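# Hang the power strip on two screws by its keyholes

## Task

Get the power strip hanging on the two screws through its keyhole slots, with the slots' narrow ends pointing up, so that it stays level with no support; then release it and pull the arms away, because a strip the robot is still holding up does not count.

## Robot and tools

Robot: two arms, left_arm and right_arm, each with six revolute joints and a parallel gripper. All poses are given in one shared scene frame. Its origin sits on the table surface midway between the arms, +z is up, +x runs out across the table, and left_arm is mounted on the +y side. The names left and right refer to the arms only, not to image sides. A gripper's fingers extend along its own +z axis and close along its own y axis. The reported hand point lies between the finger pads, roughly 5 mm back from the tips.

execute_actions takes "actions", a list holding one action, one wait, or nothing, plus an optional boolean "pictures". An empty list sends no command and returns the state with camera images. A refused call sends nothing to the robot.

An action is {"rows": [...], "steps": n}. rows holds 1 to 15 rows; steps is 1 to 15 (default 15), and an action needs at least 5. Each step lasts 1/30 s and uses one row; if rows run out, the final row is repeated. Every row is one flat list of 14 numbers covering both arms, even if only one moves: left_arm waist, shoulder, elbow, forearm roll, wrist pitch, wrist roll, opening, then the same seven for right_arm. The six joint values are absolute target angles in radians, on the same scale as the Joint positions line, not offsets. Stated ranges per arm: waist -2.618 to 2.618, shoulder 0.000 to 3.140, elbow -2.967 to 0.000, forearm roll -1.745 to 1.745, wrist pitch -1.220 to 1.220, wrist roll -2.094 to 2.094. The true end of a joint may differ by up to 0.013 rad from the stated one. A call is refused if any target goes more than 0.013 rad beyond a stated end and also beyond that joint's last reported angle. Targets past the true end are clipped there, and a later result may print "joint sent to its limit"; the absence of that line proves nothing about remaining travel.

The opening is an absolute value from -1 (closed) to +1 (fully open). A full close takes about 1.0 s at minimum. grip_measured reports the actual finger opening on that same scale; each gripper carries a fixed error of around 1 mm. Away from the extremes, the fingers are driven to the commanded value. To hold something, keep commanding a value under grip_measured: about 0.04 lower holds firmly, smaller differences hold more gently. Pads push with roughly 20 N at most, and a fast close can squeeze harder or spring open.

A wait is {"steps": n} with no rows, n up to 300; it returns once that many steps have passed since the previous result, with your composing time included in them.

Motion limits: joint targets move at most 3 rad/s, take 0.6 s to reach that speed, and all joints of one arm are timed to finish together. Per step, each target is held within 0.867 rad of the measured angle, and if the targets would move the gripper more than 70 mm from where it is, the whole arm's targets are pulled back proportionally. Far moves therefore need several actions.

Timing: each result is captured 5 steps before its action finishes; those last steps play out while the next call is being written. The simulation keeps running during that time, and arms keep heading toward the last row sent until everything has nearly stopped or a step is HELD.

Result lines: the state line gives, per arm, end_effector_position (metres) and end_effector_quat_wxyz, which grow less accurate at long reach. Joint positions lists each arm's six angles in radians followed by the finger gap in metres (0.070 fully open). Joint torques follow the same order without the gripper; they are noisy, offset and affected by friction, so do not rely on them to sense contact. "joint command not followed" means a clearance check altered or stopped some targets; HELD flags steps where a row was not fully sent. TORQUE FAULT means a joint hit its load limit (waist, shoulder, elbow 20.7 N m; forearm roll, wrist pitch, wrist roll 7.2 N m) and that arm freezes for 10 s, dropping the remainder of the call. The three wrist motors can deliver only about 4 N m, so heavy loads or contact can make them yield; a held object's weight adds to this. Holding loads warms motors: MOTOR HOT appears from 65 °C, and at 80 °C an OVER-TEMPERATURE FAULT makes that arm and its gripper go limp until they cool.

zoom_image takes "camera" (cam_head_left, cam_head_right, cam_high, cam_low, cam_left_wrist, cam_right_wrist) and "region" [x0, y0, x1, y1] in pixels from the top-left corner, no larger than 504 by 504, and returns a magnified crop of that camera's most recent image. Head, high and low cameras are 504x504; wrist cameras are 616x616.

finished_scene takes "scene", the current scene's number, ends it permanently and reports whether the goal was met. Answering without any tool call ends the run.

Avoid: knocking or placing anything off the table, letting the arms collide or press on each other, dropping or slipping the strip, slamming or shoving hard, and leaving the strip resting on the grippers. Loose items may occasionally get nudged by an outside disturbance, so check the strip before ending.

Each tool is called as name([rows], argument=value, ...), one row to a line, values as JSON.

## Session

execute_actions(actions=[])

Scene clock: 0.00 s of 5050.00 s.
left_arm: end_effector_position=(+0.3238, +0.6220, +0.1900) grip_measured=+1.00 end_effector_quat_wxyz=(-0.570, +0.788, +0.009, +0.231) | right_arm: end_effector_position=(+0.2762, +0.3361, +0.1737) grip_measured=+0.98 end_effector_quat_wxyz=(+0.605, -0.627, +0.436, -0.224)
Joint positions: left_arm=[ 0.541  1.898 -1.162 -1.037 -0.64  -1.182  0.07 ] | right_arm=[ 1.577  2.608 -2.342 -1.514  0.769  0.337  0.069]
Joint torques (N m, as the arm reports them, + toward a larger angle): no reading

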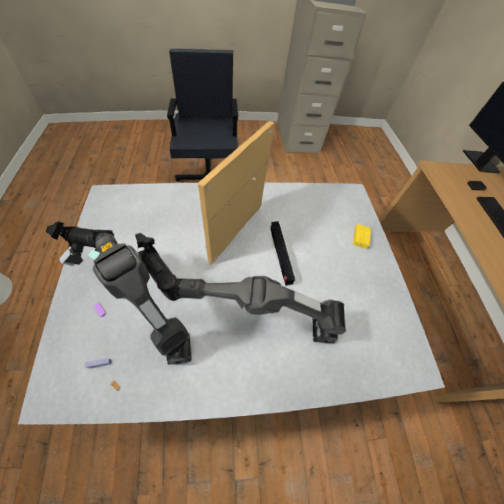

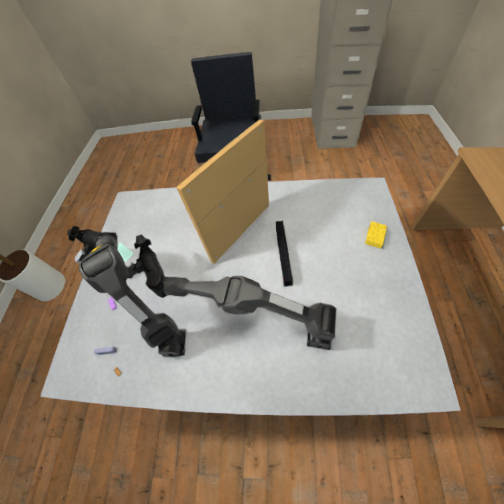

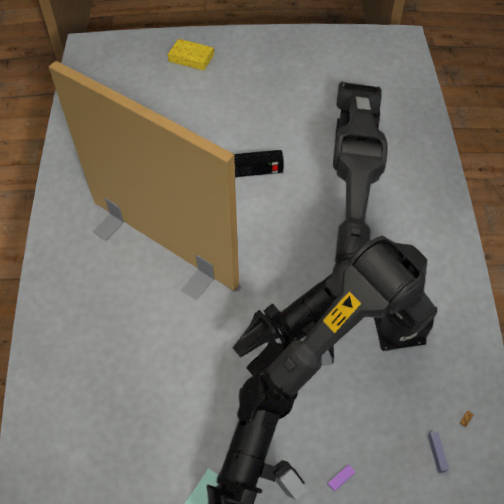

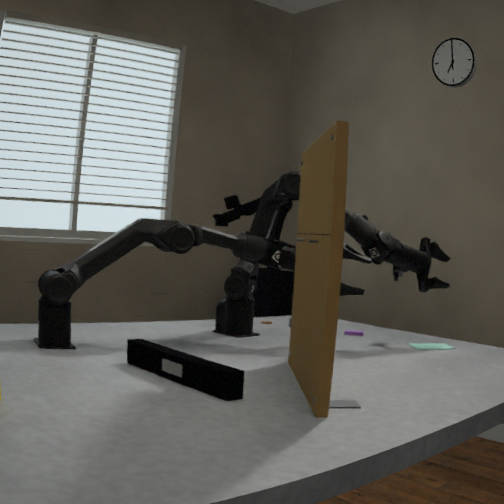

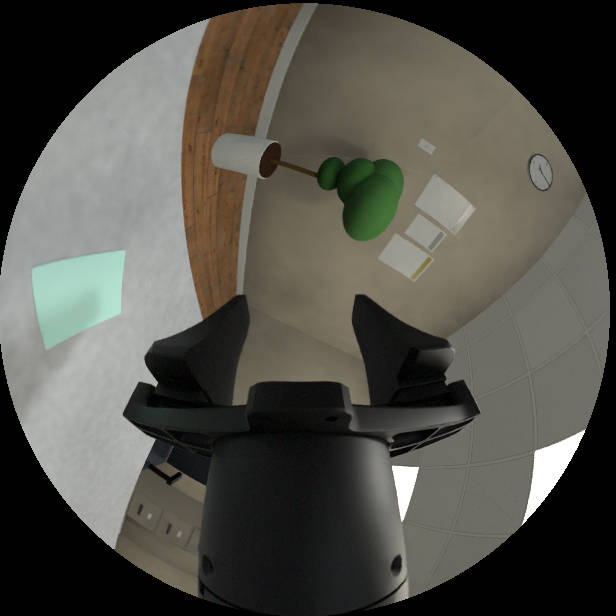

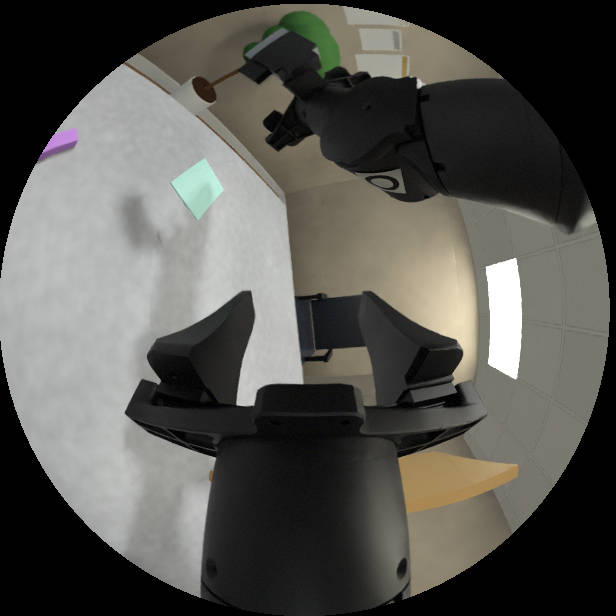

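zoom_image(camera="cam_low", region=[110, 310, 270, 420])

zoom_image(camera="cam_head_right", region=[170, 110, 330, 300])

zoom_image(camera="cam_low", region=[260, 180, 380, 300])

Region (110, 310, 270, 420) of cam_low's 504x504 image, scaled by 3.150, with more detail than that image has; it fills the top 346 rows of this view, and the rest is white.

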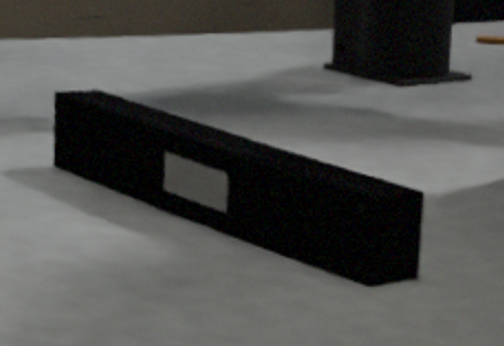

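Region (170, 110, 330, 300) of cam_head_right's 504x504 image, scaled by 2.653, with more detail than that image has; it fills the left 424 columns of this view, and the rest is white.

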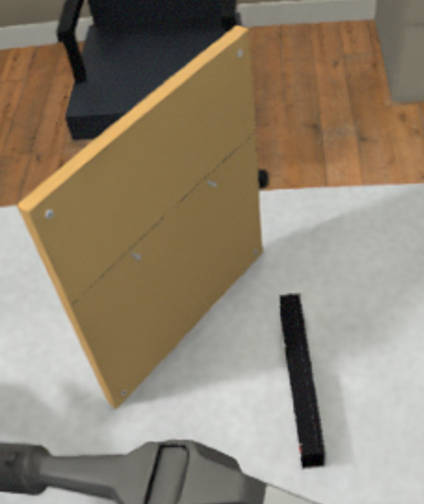

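Region (260, 180, 380, 300) of cam_low's 504x504 image, scaled by 4.200, with more detail than that image has.

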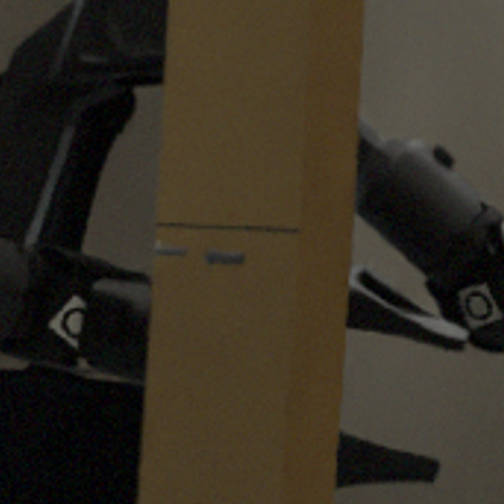

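execute_actions([
  {"rows": [[1.3,1.5,-0.8,-1.037,-0.64,-1.182,1,1.577,2.608,-2.342,-1.514,0.769,0.337,1]], "steps": 15},
])

execute_actions([
  {"steps": 20},
], pictures=true)

Scene clock: 4.13 s of 5050.00 s.
left_arm: end_effector_position=(+0.2078, +0.6680, +0.2066) grip_measured=+1.00 end_effector_quat_wxyz=(-0.595, +0.780, +0.098, +0.169) | right_arm: end_effector_position=(+0.2762, +0.3362, +0.1737) grip_measured=+0.98 end_effector_quat_wxyz=(+0.605, -0.627, +0.436, -0.224)
Joint positions: left_arm=[ 0.764  1.784 -1.057 -1.037 -0.64  -1.182  0.07 ] | right_arm=[ 1.577  2.608 -2.342 -1.514  0.769  0.337  0.069]
Joint torques (N m, as the arm reports them, + toward a larger angle): left_arm=[ 0.1  -6.17 -5.54  0.63 -0.71  0.04] | right_arm=[-1.17 -7.18 -4.74 -1.08  0.29 -0.04]
Steps of this call (steps 1 to 90: nothing new was sent; then 0.80 s passed at rest; steps 91 to 100: the first 10 steps of this action). Readings (joint positions):
91: left_arm=[0.542 1.898 -1.162 -1.037 -0.640 -1.182] | right_arm=[1.577 2.608 -2.342 -1.514 0.769 0.337]
92: left_arm=[0.548 1.896 -1.160 -1.037 -0.639 -1.182] | right_arm=[1.577 2.608 -2.342 -1.514 0.769 0.337]
94: left_arm=[0.578 1.881 -1.145 -1.037 -0.639 -1.182] | right_arm=[1.577 2.608 -2.342 -1.514 0.769 0.337]
98: left_arm=[0.698 1.818 -1.088 -1.037 -0.639 -1.182] | right_arm=[1.577 2.608 -2.342 -1.514 0.769 0.337]
100: the state above

Scene clock: 4.80 s of 5050.00 s.
left_arm: end_effector_position=(-0.0685, +0.6518, +0.2344) grip_measured=+1.00 end_effector_quat_wxyz=(-0.628, +0.717, +0.303, +0.010) | right_arm: end_effector_position=(+0.2763, +0.3361, +0.1735) grip_measured=+0.98 end_effector_quat_wxyz=(+0.605, -0.627, +0.436, -0.225)
Joint positions: left_arm=[ 1.301  1.498 -0.799 -1.037 -0.64  -1.182  0.07 ] | right_arm=[ 1.577  2.608 -2.342 -1.514  0.769  0.337  0.069]
Joint torques (N m, as the arm reports them, + toward a larger angle): left_arm=[-1.06 -3.7  -6.94  0.63 -0.61  0.02] | right_arm=[-1.53 -7.18 -4.85 -1.12  0.3  -0.07]
Kept back: nothing.
Steps of this call (steps 1 to 5: the last 5 steps of your previous action; steps 6 to 20: the robot went on to your last target). Readings (joint positions):
1: left_arm=[0.796 1.766 -1.041 -1.037 -0.640 -1.182] | right_arm=[1.577 2.608 -2.342 -1.514 0.769 0.337]
2: left_arm=[0.829 1.749 -1.026 -1.037 -0.640 -1.182] | right_arm=[1.577 2.608 -2.342 -1.514 0.769 0.337]
4: left_arm=[0.895 1.715 -0.995 -1.037 -0.640 -1.182] | right_arm=[1.577 2.608 -2.342 -1.514 0.769 0.337]
8: left_arm=[1.027 1.644 -0.931 -1.037 -0.640 -1.182] | right_arm=[1.577 2.608 -2.342 -1.514 0.769 0.337]
20: the state above

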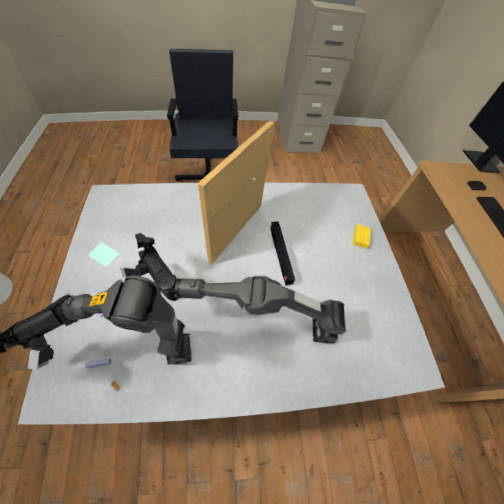

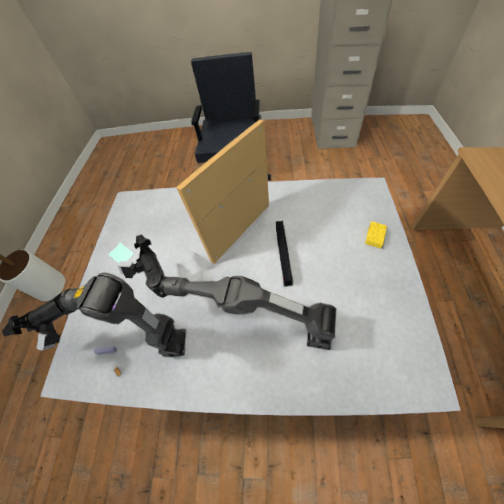

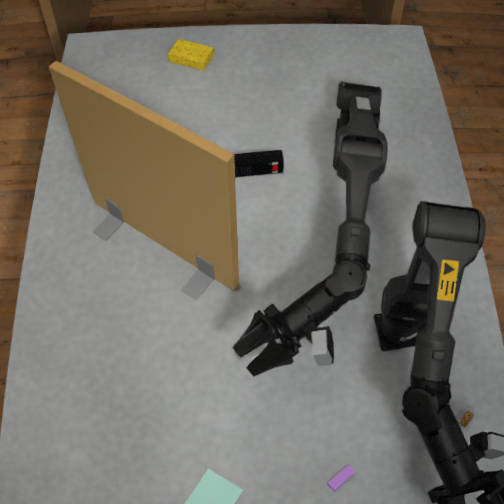

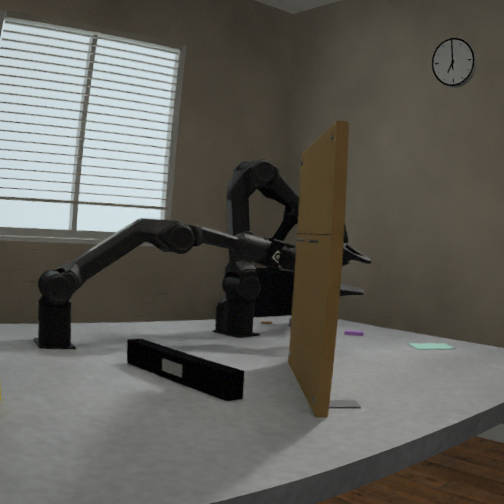

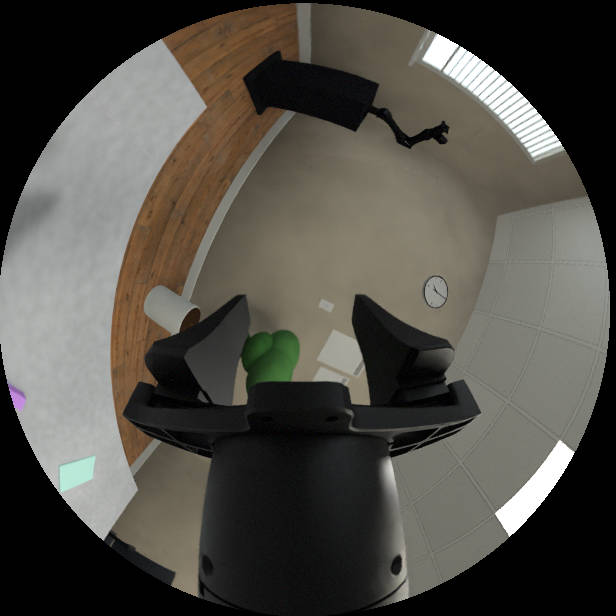

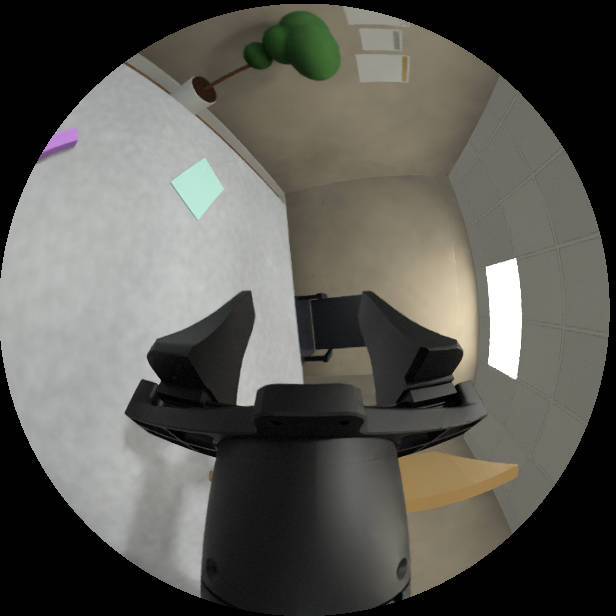

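execute_actions([
  {"rows": [[1.3,1.44,-2.9,-1.037,0,-1.182,1,1.577,2.5,-2.2,-1.514,0.25,0.337,1]], "steps": 15},
])

execute_actions([
  {"rows": [[1.3,1.44,-2.9,-1.037,0,-1.182,1,1.5,1.3,-0.9,0,0.6,0,1]], "steps": 15},
])

execute_actions([
  {"steps": 30},
], pictures=true)

Scene clock: 5.47 s of 5050.00 s.
left_arm: end_effector_position=(-0.0346, +0.6869, +0.3198) grip_measured=+1.00 end_effector_quat_wxyz=(+0.665, -0.682, -0.284, -0.108) | right_arm: end_effector_position=(+0.2353, +0.3713, +0.1762) grip_measured=+0.98 end_effector_quat_wxyz=(-0.620, +0.682, -0.366, +0.127)
Joint positions: left_arm=[ 1.299  1.488 -1.043 -1.037 -0.476 -1.182  0.07 ] | right_arm=[ 1.576  2.554 -2.27  -1.514  0.504  0.337  0.069]
Joint torques (N m, as the arm reports them, + toward a larger angle): left_arm=[-0.87 -5.23 -8.13  0.62 -0.56  0.01] | right_arm=[-0.93 -8.76 -3.8  -0.79 -0.36 -0.06]
Steps of this call (steps 1 to 10: the robot went on to your last target; steps 11 to 20: the first 10 steps of this action). Readings (joint positions):
11: left_arm=[1.299 1.499 -0.801 -1.037 -0.639 -1.182] | right_arm=[1.577 2.608 -2.342 -1.514 0.769 0.337]
12: left_arm=[1.299 1.499 -0.806 -1.037 -0.634 -1.182] | right_arm=[1.577 2.608 -2.341 -1.514 0.764 0.337]
14: left_arm=[1.299 1.499 -0.837 -1.037 -0.611 -1.182] | right_arm=[1.577 2.603 -2.333 -1.514 0.733 0.337]
18: left_arm=[1.299 1.493 -0.966 -1.037 -0.521 -1.182] | right_arm=[1.576 2.575 -2.297 -1.514 0.602 0.337]
20: the state above

Scene clock: 5.97 s of 5050.00 s.
left_arm: end_effector_position=(+0.0045, +0.6725, +0.5558) grip_measured=+1.00 end_effector_quat_wxyz=(+0.771, -0.538, -0.215, -0.263) | right_arm: end_effector_position=(+0.1961, +0.3331, +0.2278) grip_measured=+0.98 end_effector_quat_wxyz=(-0.594, +0.711, -0.377, +0.002)
Joint positions: left_arm=[ 1.299  1.465 -1.593 -1.037 -0.246 -1.182  0.07 ] | right_arm=[ 1.552  2.212 -1.906 -1.255  0.286  0.241  0.069]
Joint torques (N m, as the arm reports them, + toward a larger angle): left_arm=[-0.75 -4.9  -8.11  0.45 -0.35  0.  ] | right_arm=[-1.53 -7.33 -3.75 -0.11  0.17  0.01]
Steps of this call (steps 1 to 5: the last 5 steps of your previous action; steps 6 to 15: the first 10 steps of this action). Readings (joint positions):
6: left_arm=[1.299 1.477 -1.266 -1.037 -0.364 -1.182] | right_arm=[1.576 2.505 -2.208 -1.514 0.283 0.336]
7: left_arm=[1.299 1.475 -1.303 -1.037 -0.348 -1.182] | right_arm=[1.576 2.495 -2.195 -1.509 0.267 0.334]
9: left_arm=[1.299 1.473 -1.376 -1.037 -0.319 -1.182] | right_arm=[1.573 2.456 -2.151 -1.478 0.250 0.320]
13: left_arm=[1.299 1.467 -1.521 -1.037 -0.268 -1.182] | right_arm=[1.559 2.307 -1.998 -1.348 0.264 0.270]
15: the state above

Scene clock: 6.97 s of 5050.00 s.
left_arm: end_effector_position=(-0.0178, +0.3175, +0.8711) grip_measured=+1.00 end_effector_quat_wxyz=(+0.911, -0.113, -0.045, -0.394) | right_arm: end_effector_position=(+0.0916, +0.0372, +0.1735) grip_measured=+0.98 end_effector_quat_wxyz=(-0.256, +0.577, -0.750, -0.197)
Joint positions: left_arm=[ 1.299  1.444 -2.665 -1.037 -0.039 -1.182  0.07 ] | right_arm=[ 1.5    1.3   -0.899  0.     0.6    0.     0.069]
Joint torques (N m, as the arm reports them, + toward a larger angle): left_arm=[-0.25 -1.66 -2.18  0.17  0.08 -0.03] | right_arm=[-1.56 -2.   -4.49 -0.23 -0.5  -0.09]
Kept back: nothing.
Steps of this call (steps 1 to 5: the last 5 steps of your previous action; steps 6 to 30: the robot went on to your last target). Readings (joint positions):
1: left_arm=[1.299 1.464 -1.630 -1.037 -0.235 -1.182] | right_arm=[1.549 2.166 -1.860 -1.209 0.301 0.228]
2: left_arm=[1.299 1.463 -1.666 -1.037 -0.225 -1.182] | right_arm=[1.547 2.119 -1.815 -1.163 0.317 0.215]
4: left_arm=[1.299 1.461 -1.738 -1.037 -0.207 -1.182] | right_arm=[1.542 2.030 -1.723 -1.070 0.348 0.192]
8: left_arm=[1.299 1.458 -1.881 -1.037 -0.174 -1.182] | right_arm=[1.533 1.877 -1.549 -0.878 0.401 0.152]
30: the state above

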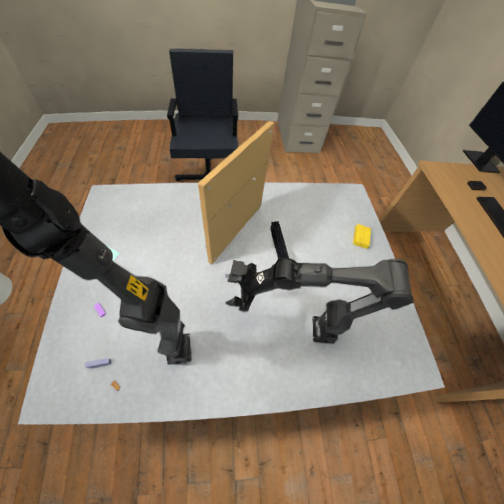

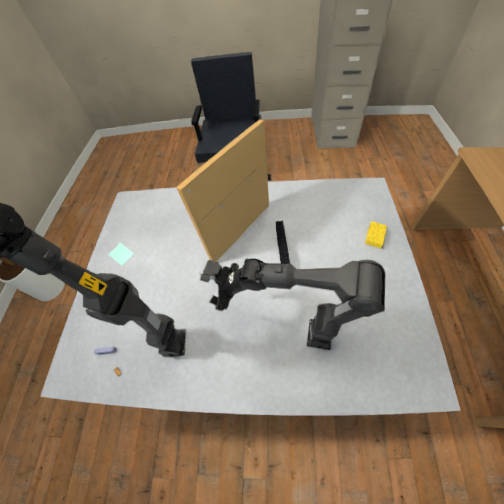

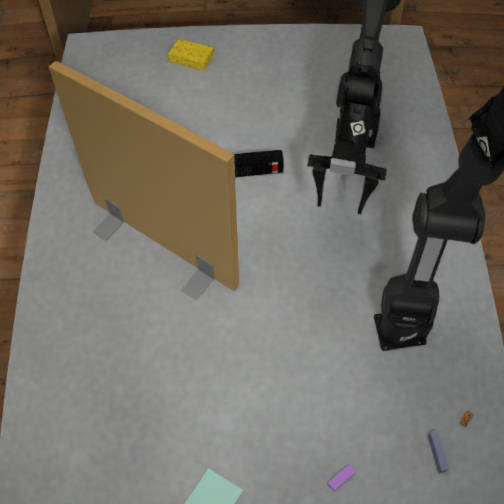

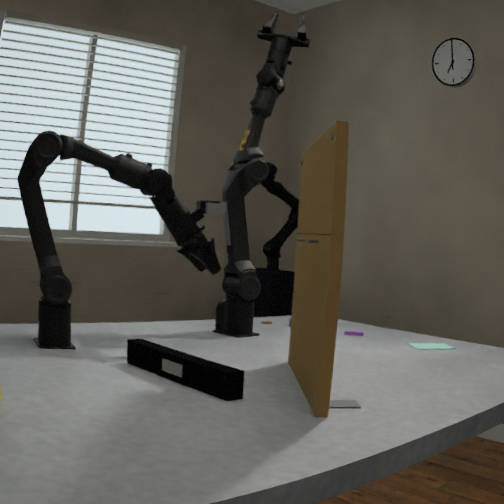

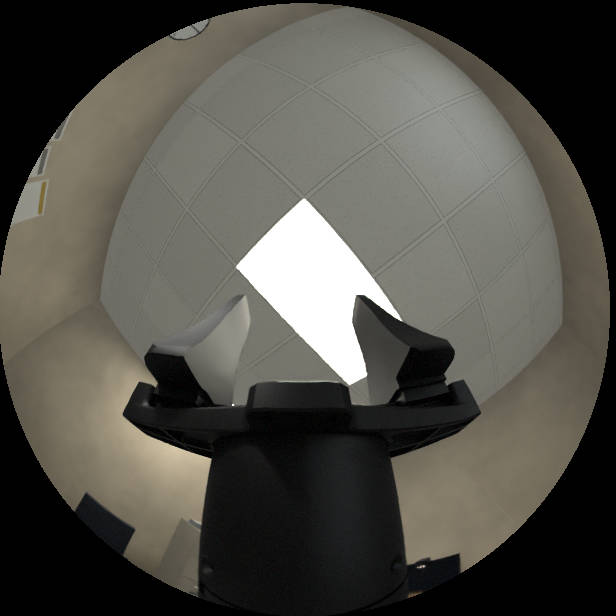

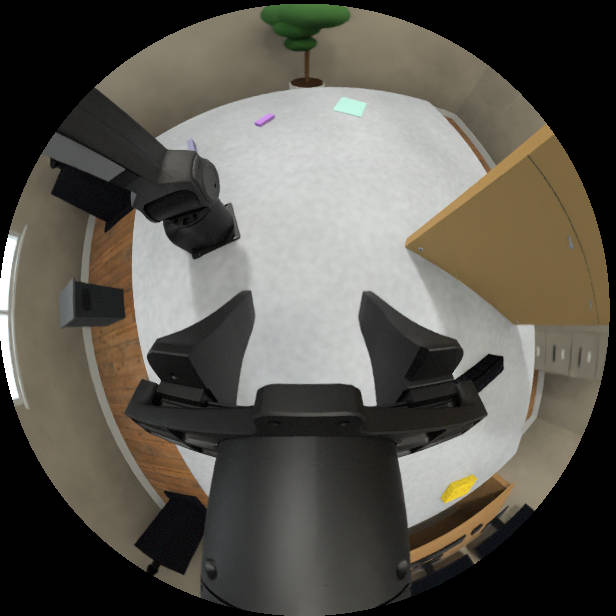

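execute_actions([
  {"rows": [[1.3,1.44,-2.9,-1.037,0,-1.182,1,-0.3,1.6,-0.9,1.2,1.0,-0.9,1]], "steps": 15},
])

execute_actions([
  {"steps": 35},
], pictures=true)

Scene clock: 7.77 s of 5050.00 s.
left_arm: end_effector_position=(-0.0290, +0.2092, +0.8810) grip_measured=+1.00 end_effector_quat_wxyz=(+0.917, -0.012, -0.003, -0.399) | right_arm: end_effector_position=(+0.1336, +0.0065, +0.1350) grip_measured=+0.98 end_effector_quat_wxyz=(+0.164, -0.526, +0.814, +0.184)
Joint positions: left_arm=[ 1.3    1.44  -2.899 -1.037  0.    -1.182  0.07 ] | right_arm=[ 1.235  1.388 -0.9    0.264  0.718 -0.261  0.069]
Joint torques (N m, as the arm reports them, + toward a larger angle): left_arm=[-0.21  0.98 -0.36  0.2   0.08 -0.04] | right_arm=[-2.7  -1.99 -4.81  0.94 -0.11 -0.24]
Steps of this call (steps 1 to 14: the robot went on to your last target; steps 15 to 24: the first 10 steps of this action). Readings (joint positions):
15: left_arm=[1.300 1.440 -2.899 -1.037 0.000 -1.182] | right_arm=[1.499 1.300 -0.899 0.000 0.600 -0.001]
16: left_arm=[1.300 1.440 -2.899 -1.037 0.000 -1.182] | right_arm=[1.493 1.302 -0.899 0.006 0.602 -0.007]
18: left_arm=[1.300 1.440 -2.899 -1.037 0.000 -1.182] | right_arm=[1.462 1.312 -0.900 0.037 0.616 -0.038]
22: left_arm=[1.300 1.440 -2.899 -1.037 0.000 -1.182] | right_arm=[1.333 1.357 -0.900 0.166 0.675 -0.167]
24: the state above

Scene clock: 8.93 s of 5050.00 s.
left_arm: end_effector_position=(-0.0291, +0.2090, +0.8810) grip_measured=+1.00 end_effector_quat_wxyz=(+0.917, -0.011, -0.003, -0.399) | right_arm: end_effector_position=(+0.3716, -0.2922, +0.1537) grip_measured=+0.98 end_effector_quat_wxyz=(+0.287, +0.140, +0.872, +0.371)
Joint positions: left_arm=[ 1.3    1.44  -2.9   -1.037  0.    -1.182  0.07 ] | right_arm=[-0.301  1.6   -0.9    1.2    1.    -0.9    0.069]
Joint torques (N m, as the arm reports them, + toward a larger angle): left_arm=[-0.11  0.82 -0.83  0.2  -0.04 -0.07] | right_arm=[-0.08 -2.61 -4.63  0.99  0.55 -0.1 ]
Kept back: nothing.
Steps of this call (steps 1 to 5: the last 5 steps of your previous action; steps 6 to 35: the robot went on to your last target). Readings (joint positions):
1: left_arm=[1.300 1.440 -2.899 -1.037 0.000 -1.182] | right_arm=[1.177 1.405 -0.900 0.321 0.740 -0.311]
2: left_arm=[1.300 1.440 -2.899 -1.037 0.000 -1.182] | right_arm=[1.115 1.421 -0.900 0.384 0.761 -0.357]
4: left_arm=[1.300 1.440 -2.899 -1.037 0.000 -1.182] | right_arm=[0.990 1.447 -0.900 0.503 0.794 -0.434]
8: left_arm=[1.300 1.440 -2.900 -1.037 0.000 -1.182] | right_arm=[0.771 1.484 -0.900 0.673 0.845 -0.549]
35: the state above

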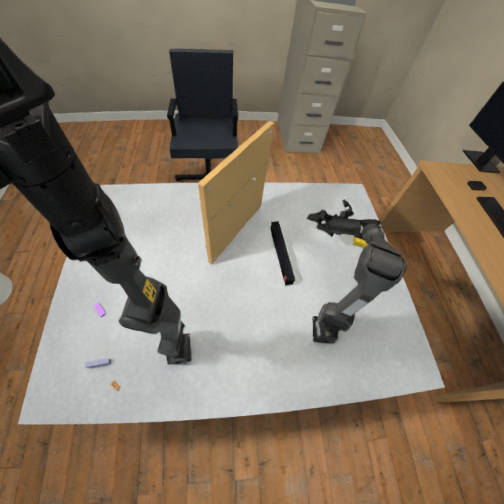

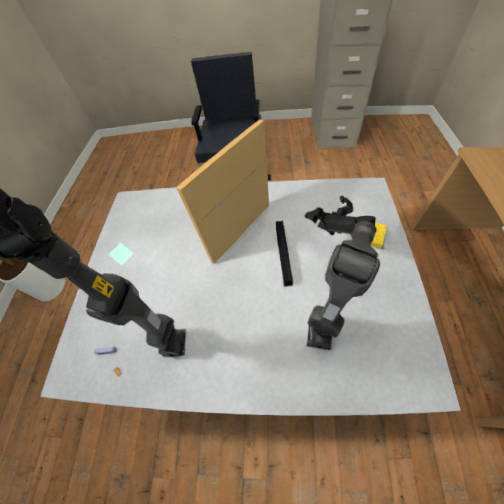

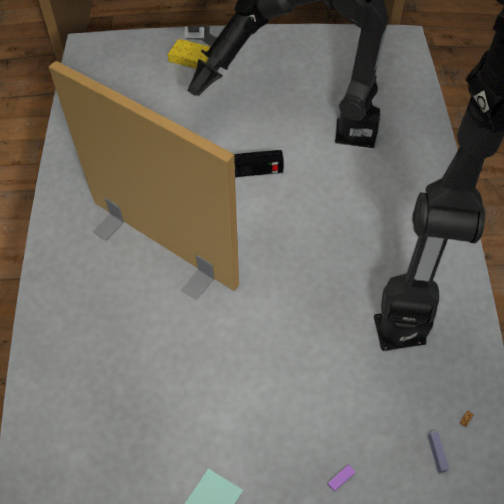

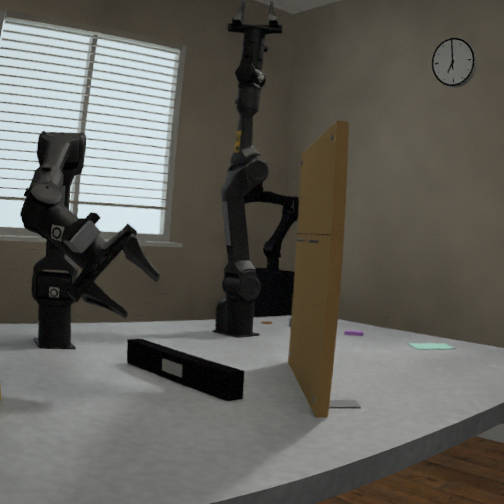

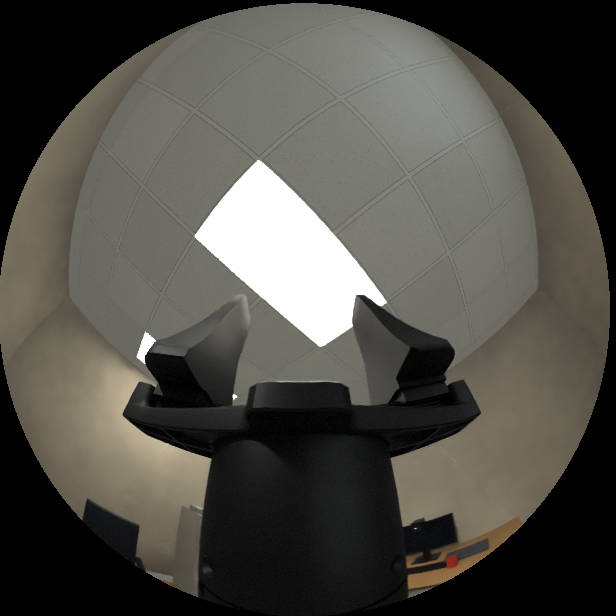

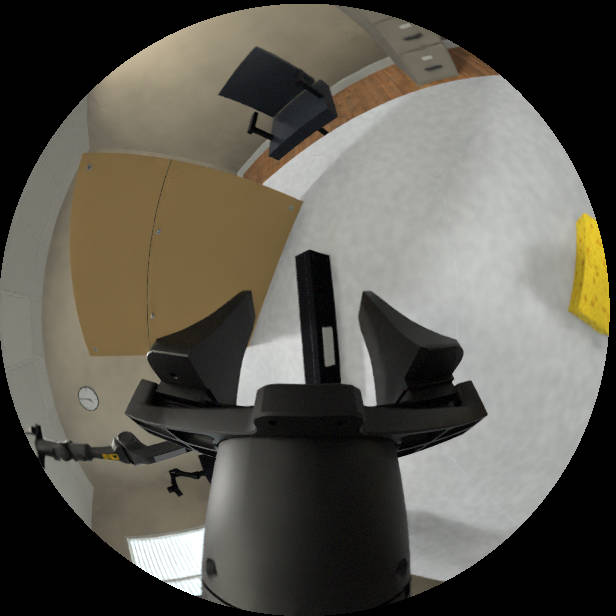

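FK matches well. Zoom in.

zoom_image(camera="cam_right_wrist", region=[270, 240, 370, 390])

Region (270, 240, 370, 390) of cam_right_wrist's 616x616 image, scaled by 3.360, with more detail than that image has.

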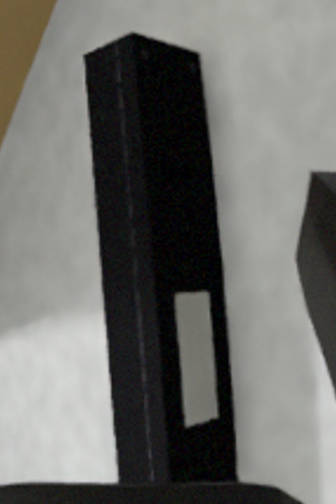

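execute_actions([
  {"rows": [[1.3,1.44,-2.9,-1.037,0,-1.182,1,0.1,1.6,-1.3,0.6,1.1,-0.3,1]], "steps": 12},
])

execute_actions([
  {"rows": [[1.3,1.44,-2.9,-1.037,0,-1.182,1,0.564,1.80,-1.40,0,1.21,0.3,1]], "steps": 15},
])

execute_actions([
  {"steps": 25},
], pictures=true)

Scene clock: 10.57 s of 5050.00 s.
left_arm: end_effector_position=(-0.0291, +0.2090, +0.8810) grip_measured=+1.00 end_effector_quat_wxyz=(+0.917, -0.011, -0.003, -0.399) | right_arm: end_effector_position=(+0.3720, -0.2703, +0.1602) grip_measured=+0.98 end_effector_quat_wxyz=(+0.251, +0.101, +0.893, +0.359)
Joint positions: left_arm=[ 1.3    1.44  -2.9   -1.037 -0.    -1.182  0.07 ] | right_arm=[-0.216  1.6   -0.984  1.073  1.02  -0.773  0.069]
Joint torques (N m, as the arm reports them, + toward a larger angle): left_arm=[-0.19  0.83 -0.69  0.2  -0.04 -0.1 ] | right_arm=[ 0.6  -2.78 -5.56  0.19  0.49  0.33]
Steps of this call (steps 1 to 30: the robot went on to your last target; steps 31 to 42: nothing new was sent; steps 43 to 49: the first 7 steps of this action). Readings (joint positions):
43: left_arm=[1.300 1.440 -2.900 -1.037 -0.000 -1.182] | right_arm=[-0.299 1.600 -0.901 1.199 1.000 -0.899]
44: left_arm=[1.300 1.440 -2.900 -1.037 -0.000 -1.182] | right_arm=[-0.295 1.600 -0.904 1.193 1.000 -0.893]
46: left_arm=[1.300 1.440 -2.900 -1.037 -0.000 -1.182] | right_arm=[-0.275 1.600 -0.925 1.162 1.004 -0.862]
49: the state above

Scene clock: 11.07 s of 5050.00 s.
left_arm: end_effector_position=(-0.0291, +0.2090, +0.8810) grip_measured=+1.00 end_effector_quat_wxyz=(+0.917, -0.011, -0.003, -0.399) | right_arm: end_effector_position=(+0.3398, -0.1768, +0.1420) grip_measured=+0.98 end_effector_quat_wxyz=(+0.056, -0.029, +0.992, +0.112)
Joint positions: left_arm=[ 1.3    1.44  -2.9   -1.037 -0.    -1.182  0.07 ] | right_arm=[ 0.398  1.689 -1.346  0.218  1.171  0.082  0.069]
Joint torques (N m, as the arm reports them, + toward a larger angle): left_arm=[-0.19  0.8  -0.77  0.21 -0.04 -0.1 ] | right_arm=[-1.23 -2.26 -4.33  0.4   0.01 -0.23]
Steps of this call (steps 1 to 5: the last 5 steps of your previous action; steps 6 to 15: the first 10 steps of this action). Readings (joint positions):
6: left_arm=[1.300 1.440 -2.900 -1.037 -0.000 -1.182] | right_arm=[-0.015 1.600 -1.184 0.773 1.071 -0.472]
7: left_arm=[1.300 1.440 -2.900 -1.037 -0.000 -1.182] | right_arm=[0.022 1.602 -1.211 0.719 1.080 -0.419]
9: left_arm=[1.300 1.440 -2.900 -1.037 -0.000 -1.182] | right_arm=[0.109 1.611 -1.253 0.594 1.102 -0.294]
13: left_arm=[1.300 1.440 -2.900 -1.037 -0.000 -1.182] | right_arm=[0.314 1.654 -1.319 0.328 1.151 -0.028]
15: the state above

Scene clock: 11.90 s of 5050.00 s.
left_arm: end_effector_position=(-0.0291, +0.2090, +0.8810) grip_measured=+1.00 end_effector_quat_wxyz=(+0.917, -0.011, -0.003, -0.399) | right_arm: end_effector_position=(+0.3368, -0.1624, +0.1114) grip_measured=+0.98 end_effector_quat_wxyz=(+0.023, -0.038, +0.999, +0.008)
Joint positions: left_arm=[ 1.3    1.44  -2.9   -1.037 -0.    -1.182  0.07 ] | right_arm=[ 0.564  1.8   -1.4   -0.     1.21   0.3    0.069]
Joint torques (N m, as the arm reports them, + toward a larger angle): left_arm=[-0.15  0.76 -0.7   0.19 -0.04 -0.11] | right_arm=[-1.49 -5.08 -4.98  0.25  0.13  0.09]
Kept back: nothing.
Steps of this call (steps 1 to 5: the last 5 steps of your previous action; steps 6 to 25: the robot went on to your last target). Readings (joint positions):
1: left_arm=[1.300 1.440 -2.900 -1.037 -0.000 -1.182] | right_arm=[0.434 1.710 -1.357 0.172 1.179 0.128]
2: left_arm=[1.300 1.440 -2.900 -1.037 -0.000 -1.182] | right_arm=[0.465 1.732 -1.367 0.131 1.186 0.169]
4: left_arm=[1.300 1.440 -2.900 -1.037 -0.000 -1.182] | right_arm=[0.514 1.768 -1.383 0.066 1.198 0.234]
8: left_arm=[1.300 1.440 -2.900 -1.037 -0.000 -1.182] | right_arm=[0.563 1.800 -1.399 0.002 1.210 0.298]
25: the state above

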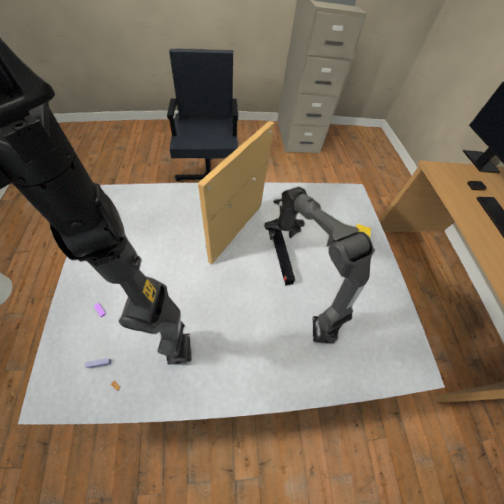

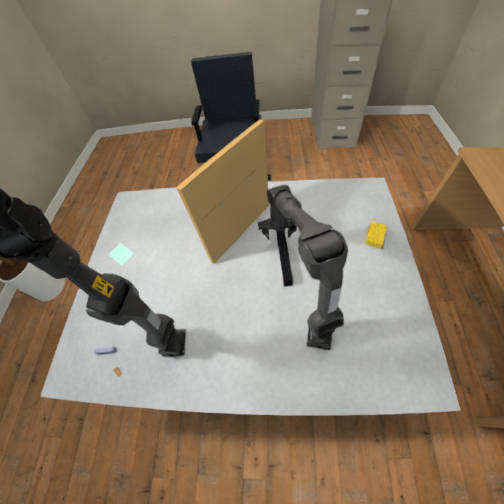

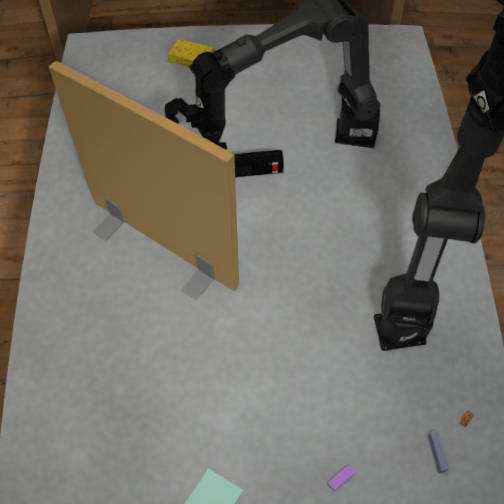

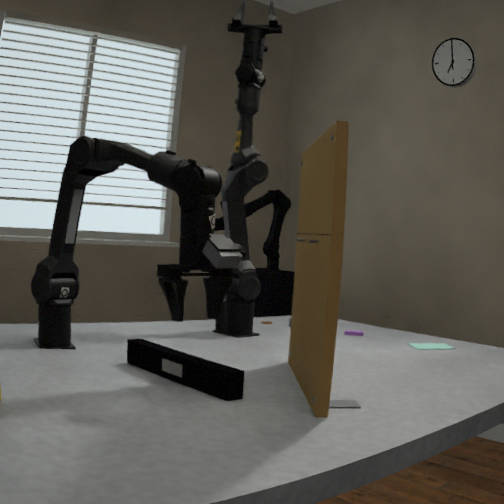

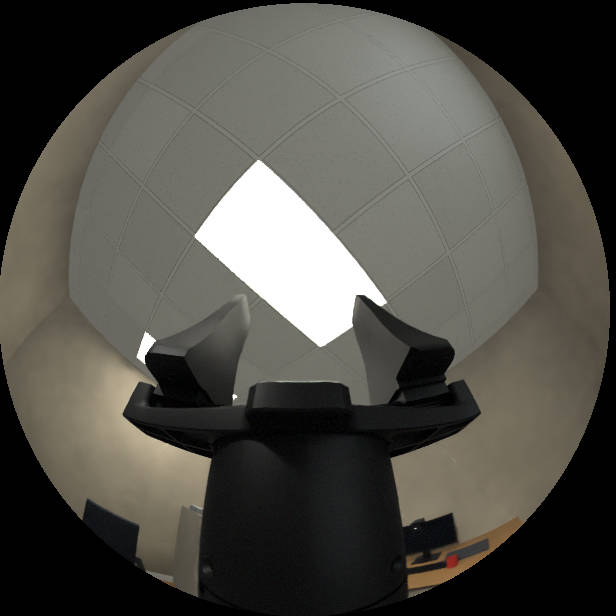

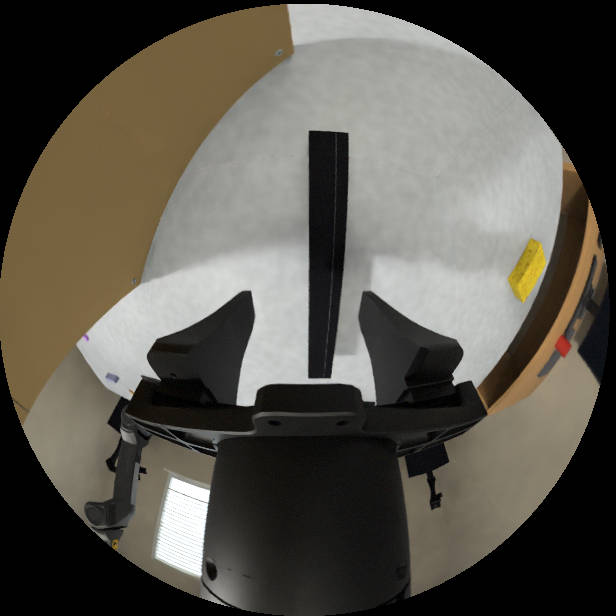

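execute_actions([
  {"rows": [[1.3,1.44,-2.9,-1.037,0,-1.182,1,0.536,1.795,-1.262,0,1.125,0.272,0.6]], "steps": 15},
])

execute_actions([
  {"steps": 10},
], pictures=true)

Scene clock: 12.53 s of 5050.00 s.
left_arm: end_effector_position=(-0.0291, +0.2090, +0.8810) grip_measured=+1.00 end_effector_quat_wxyz=(+0.917, -0.011, -0.003, -0.399) | right_arm: end_effector_position=(+0.3194, -0.1796, +0.0787) grip_measured=+0.60 end_effector_quat_wxyz=(-0.002, -0.038, +0.999, -0.000)
Joint positions: left_arm=[ 1.3    1.44  -2.9   -1.037 -0.    -1.182  0.07 ] | right_arm=[ 0.535  1.796 -1.26   0.     1.125  0.272  0.056]
Joint torques (N m, as the arm reports them, + toward a larger angle): left_arm=[-0.17  0.81 -0.73  0.19 -0.04 -0.1 ] | right_arm=[-0.79 -5.   -4.63  0.2  -0.09 -0.1 ]
Steps of this call (steps 1 to 9: the robot went on to your last target; steps 10 to 19: the first 10 steps of this action). Readings (joint positions):
10: left_arm=[1.300 1.440 -2.900 -1.037 -0.000 -1.182] | right_arm=[0.564 1.800 -1.400 0.000 1.210 0.300]
11: left_arm=[1.300 1.440 -2.900 -1.037 -0.000 -1.182] | right_arm=[0.563 1.799 -1.396 0.000 1.207 0.300]
13: left_arm=[1.300 1.440 -2.900 -1.037 -0.000 -1.182] | right_arm=[0.557 1.798 -1.366 0.000 1.188 0.293]
17: left_arm=[1.300 1.440 -2.900 -1.037 -0.000 -1.182] | right_arm=[0.538 1.796 -1.273 0.000 1.133 0.274]
19: the state above

Scene clock: 12.87 s of 5050.00 s.
left_arm: end_effector_position=(-0.0291, +0.2090, +0.8810) grip_measured=+1.00 end_effector_quat_wxyz=(+0.917, -0.011, -0.003, -0.399) | right_arm: end_effector_position=(+0.3200, -0.1794, +0.0796) grip_measured=+0.60 end_effector_quat_wxyz=(-0.000, -0.038, +0.999, +0.000)
Joint positions: left_arm=[ 1.3    1.44  -2.9   -1.037 -0.    -1.182  0.07 ] | right_arm=[ 0.535  1.795 -1.261  0.     1.125  0.272  0.056]
Joint torques (N m, as the arm reports them, + toward a larger angle): left_arm=[-0.16  0.78 -0.81  0.2  -0.04 -0.1 ] | right_arm=[-0.36 -4.69 -4.85  0.14  0.04  0.01]
Kept back: nothing.
Steps of this call (steps 1 to 5: the last 5 steps of your previous action; steps 6 to 10: the robot went on to your last target). Readings (joint positions):
1: left_arm=[1.300 1.440 -2.900 -1.037 -0.000 -1.182] | right_arm=[0.535 1.796 -1.260 0.000 1.125 0.272]
2: left_arm=[1.300 1.440 -2.900 -1.037 -0.000 -1.182] | right_arm=[0.535 1.795 -1.260 0.000 1.125 0.272]
4: left_arm=[1.300 1.440 -2.900 -1.037 -0.000 -1.182] | right_arm=[0.535 1.795 -1.260 0.000 1.125 0.272]
8: left_arm=[1.300 1.440 -2.900 -1.037 -0.000 -1.182] | right_arm=[0.535 1.795 -1.261 0.000 1.125 0.272]
10: the state above

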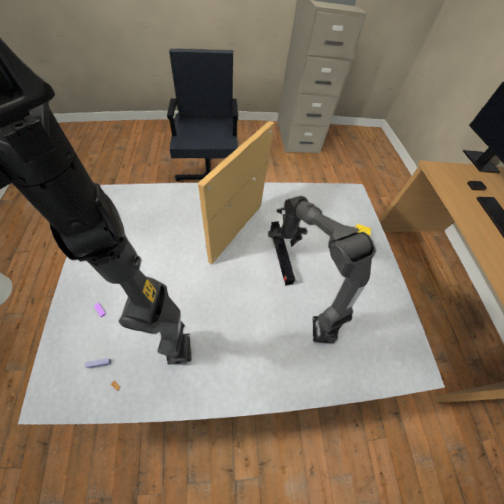

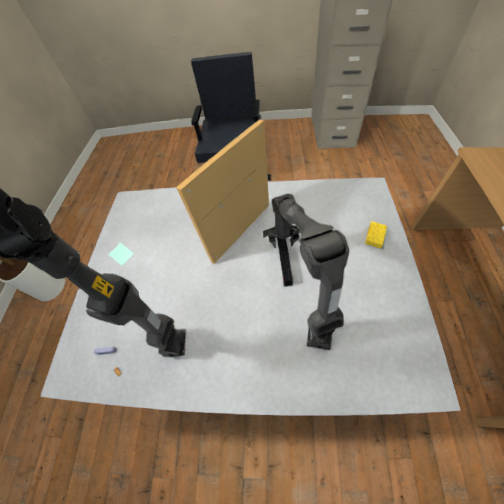

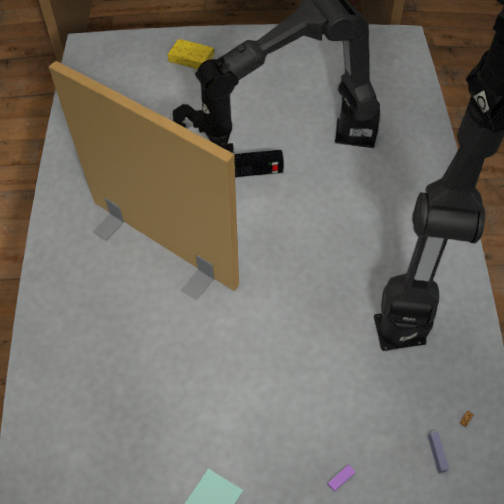

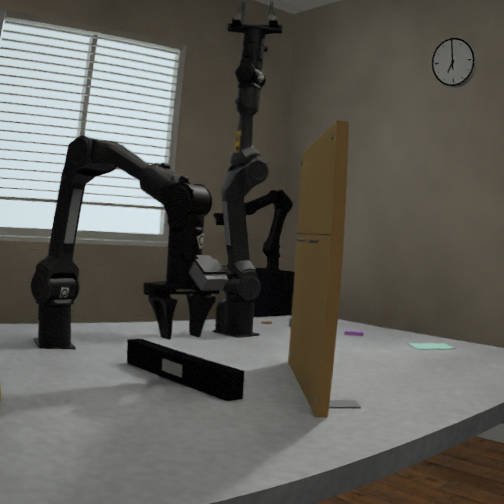

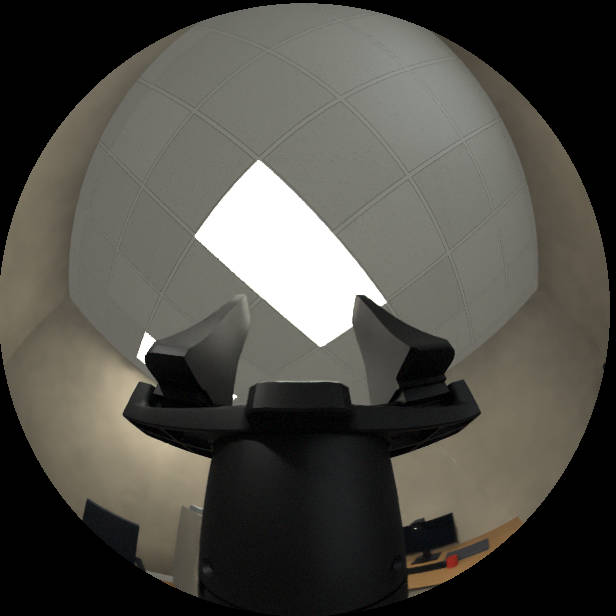

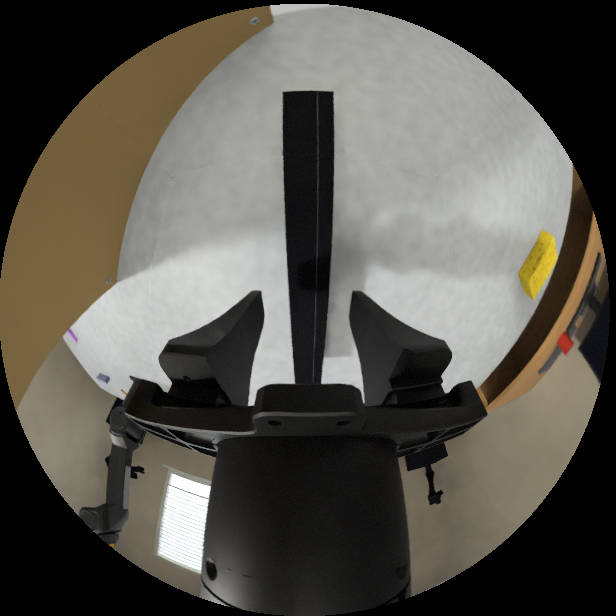

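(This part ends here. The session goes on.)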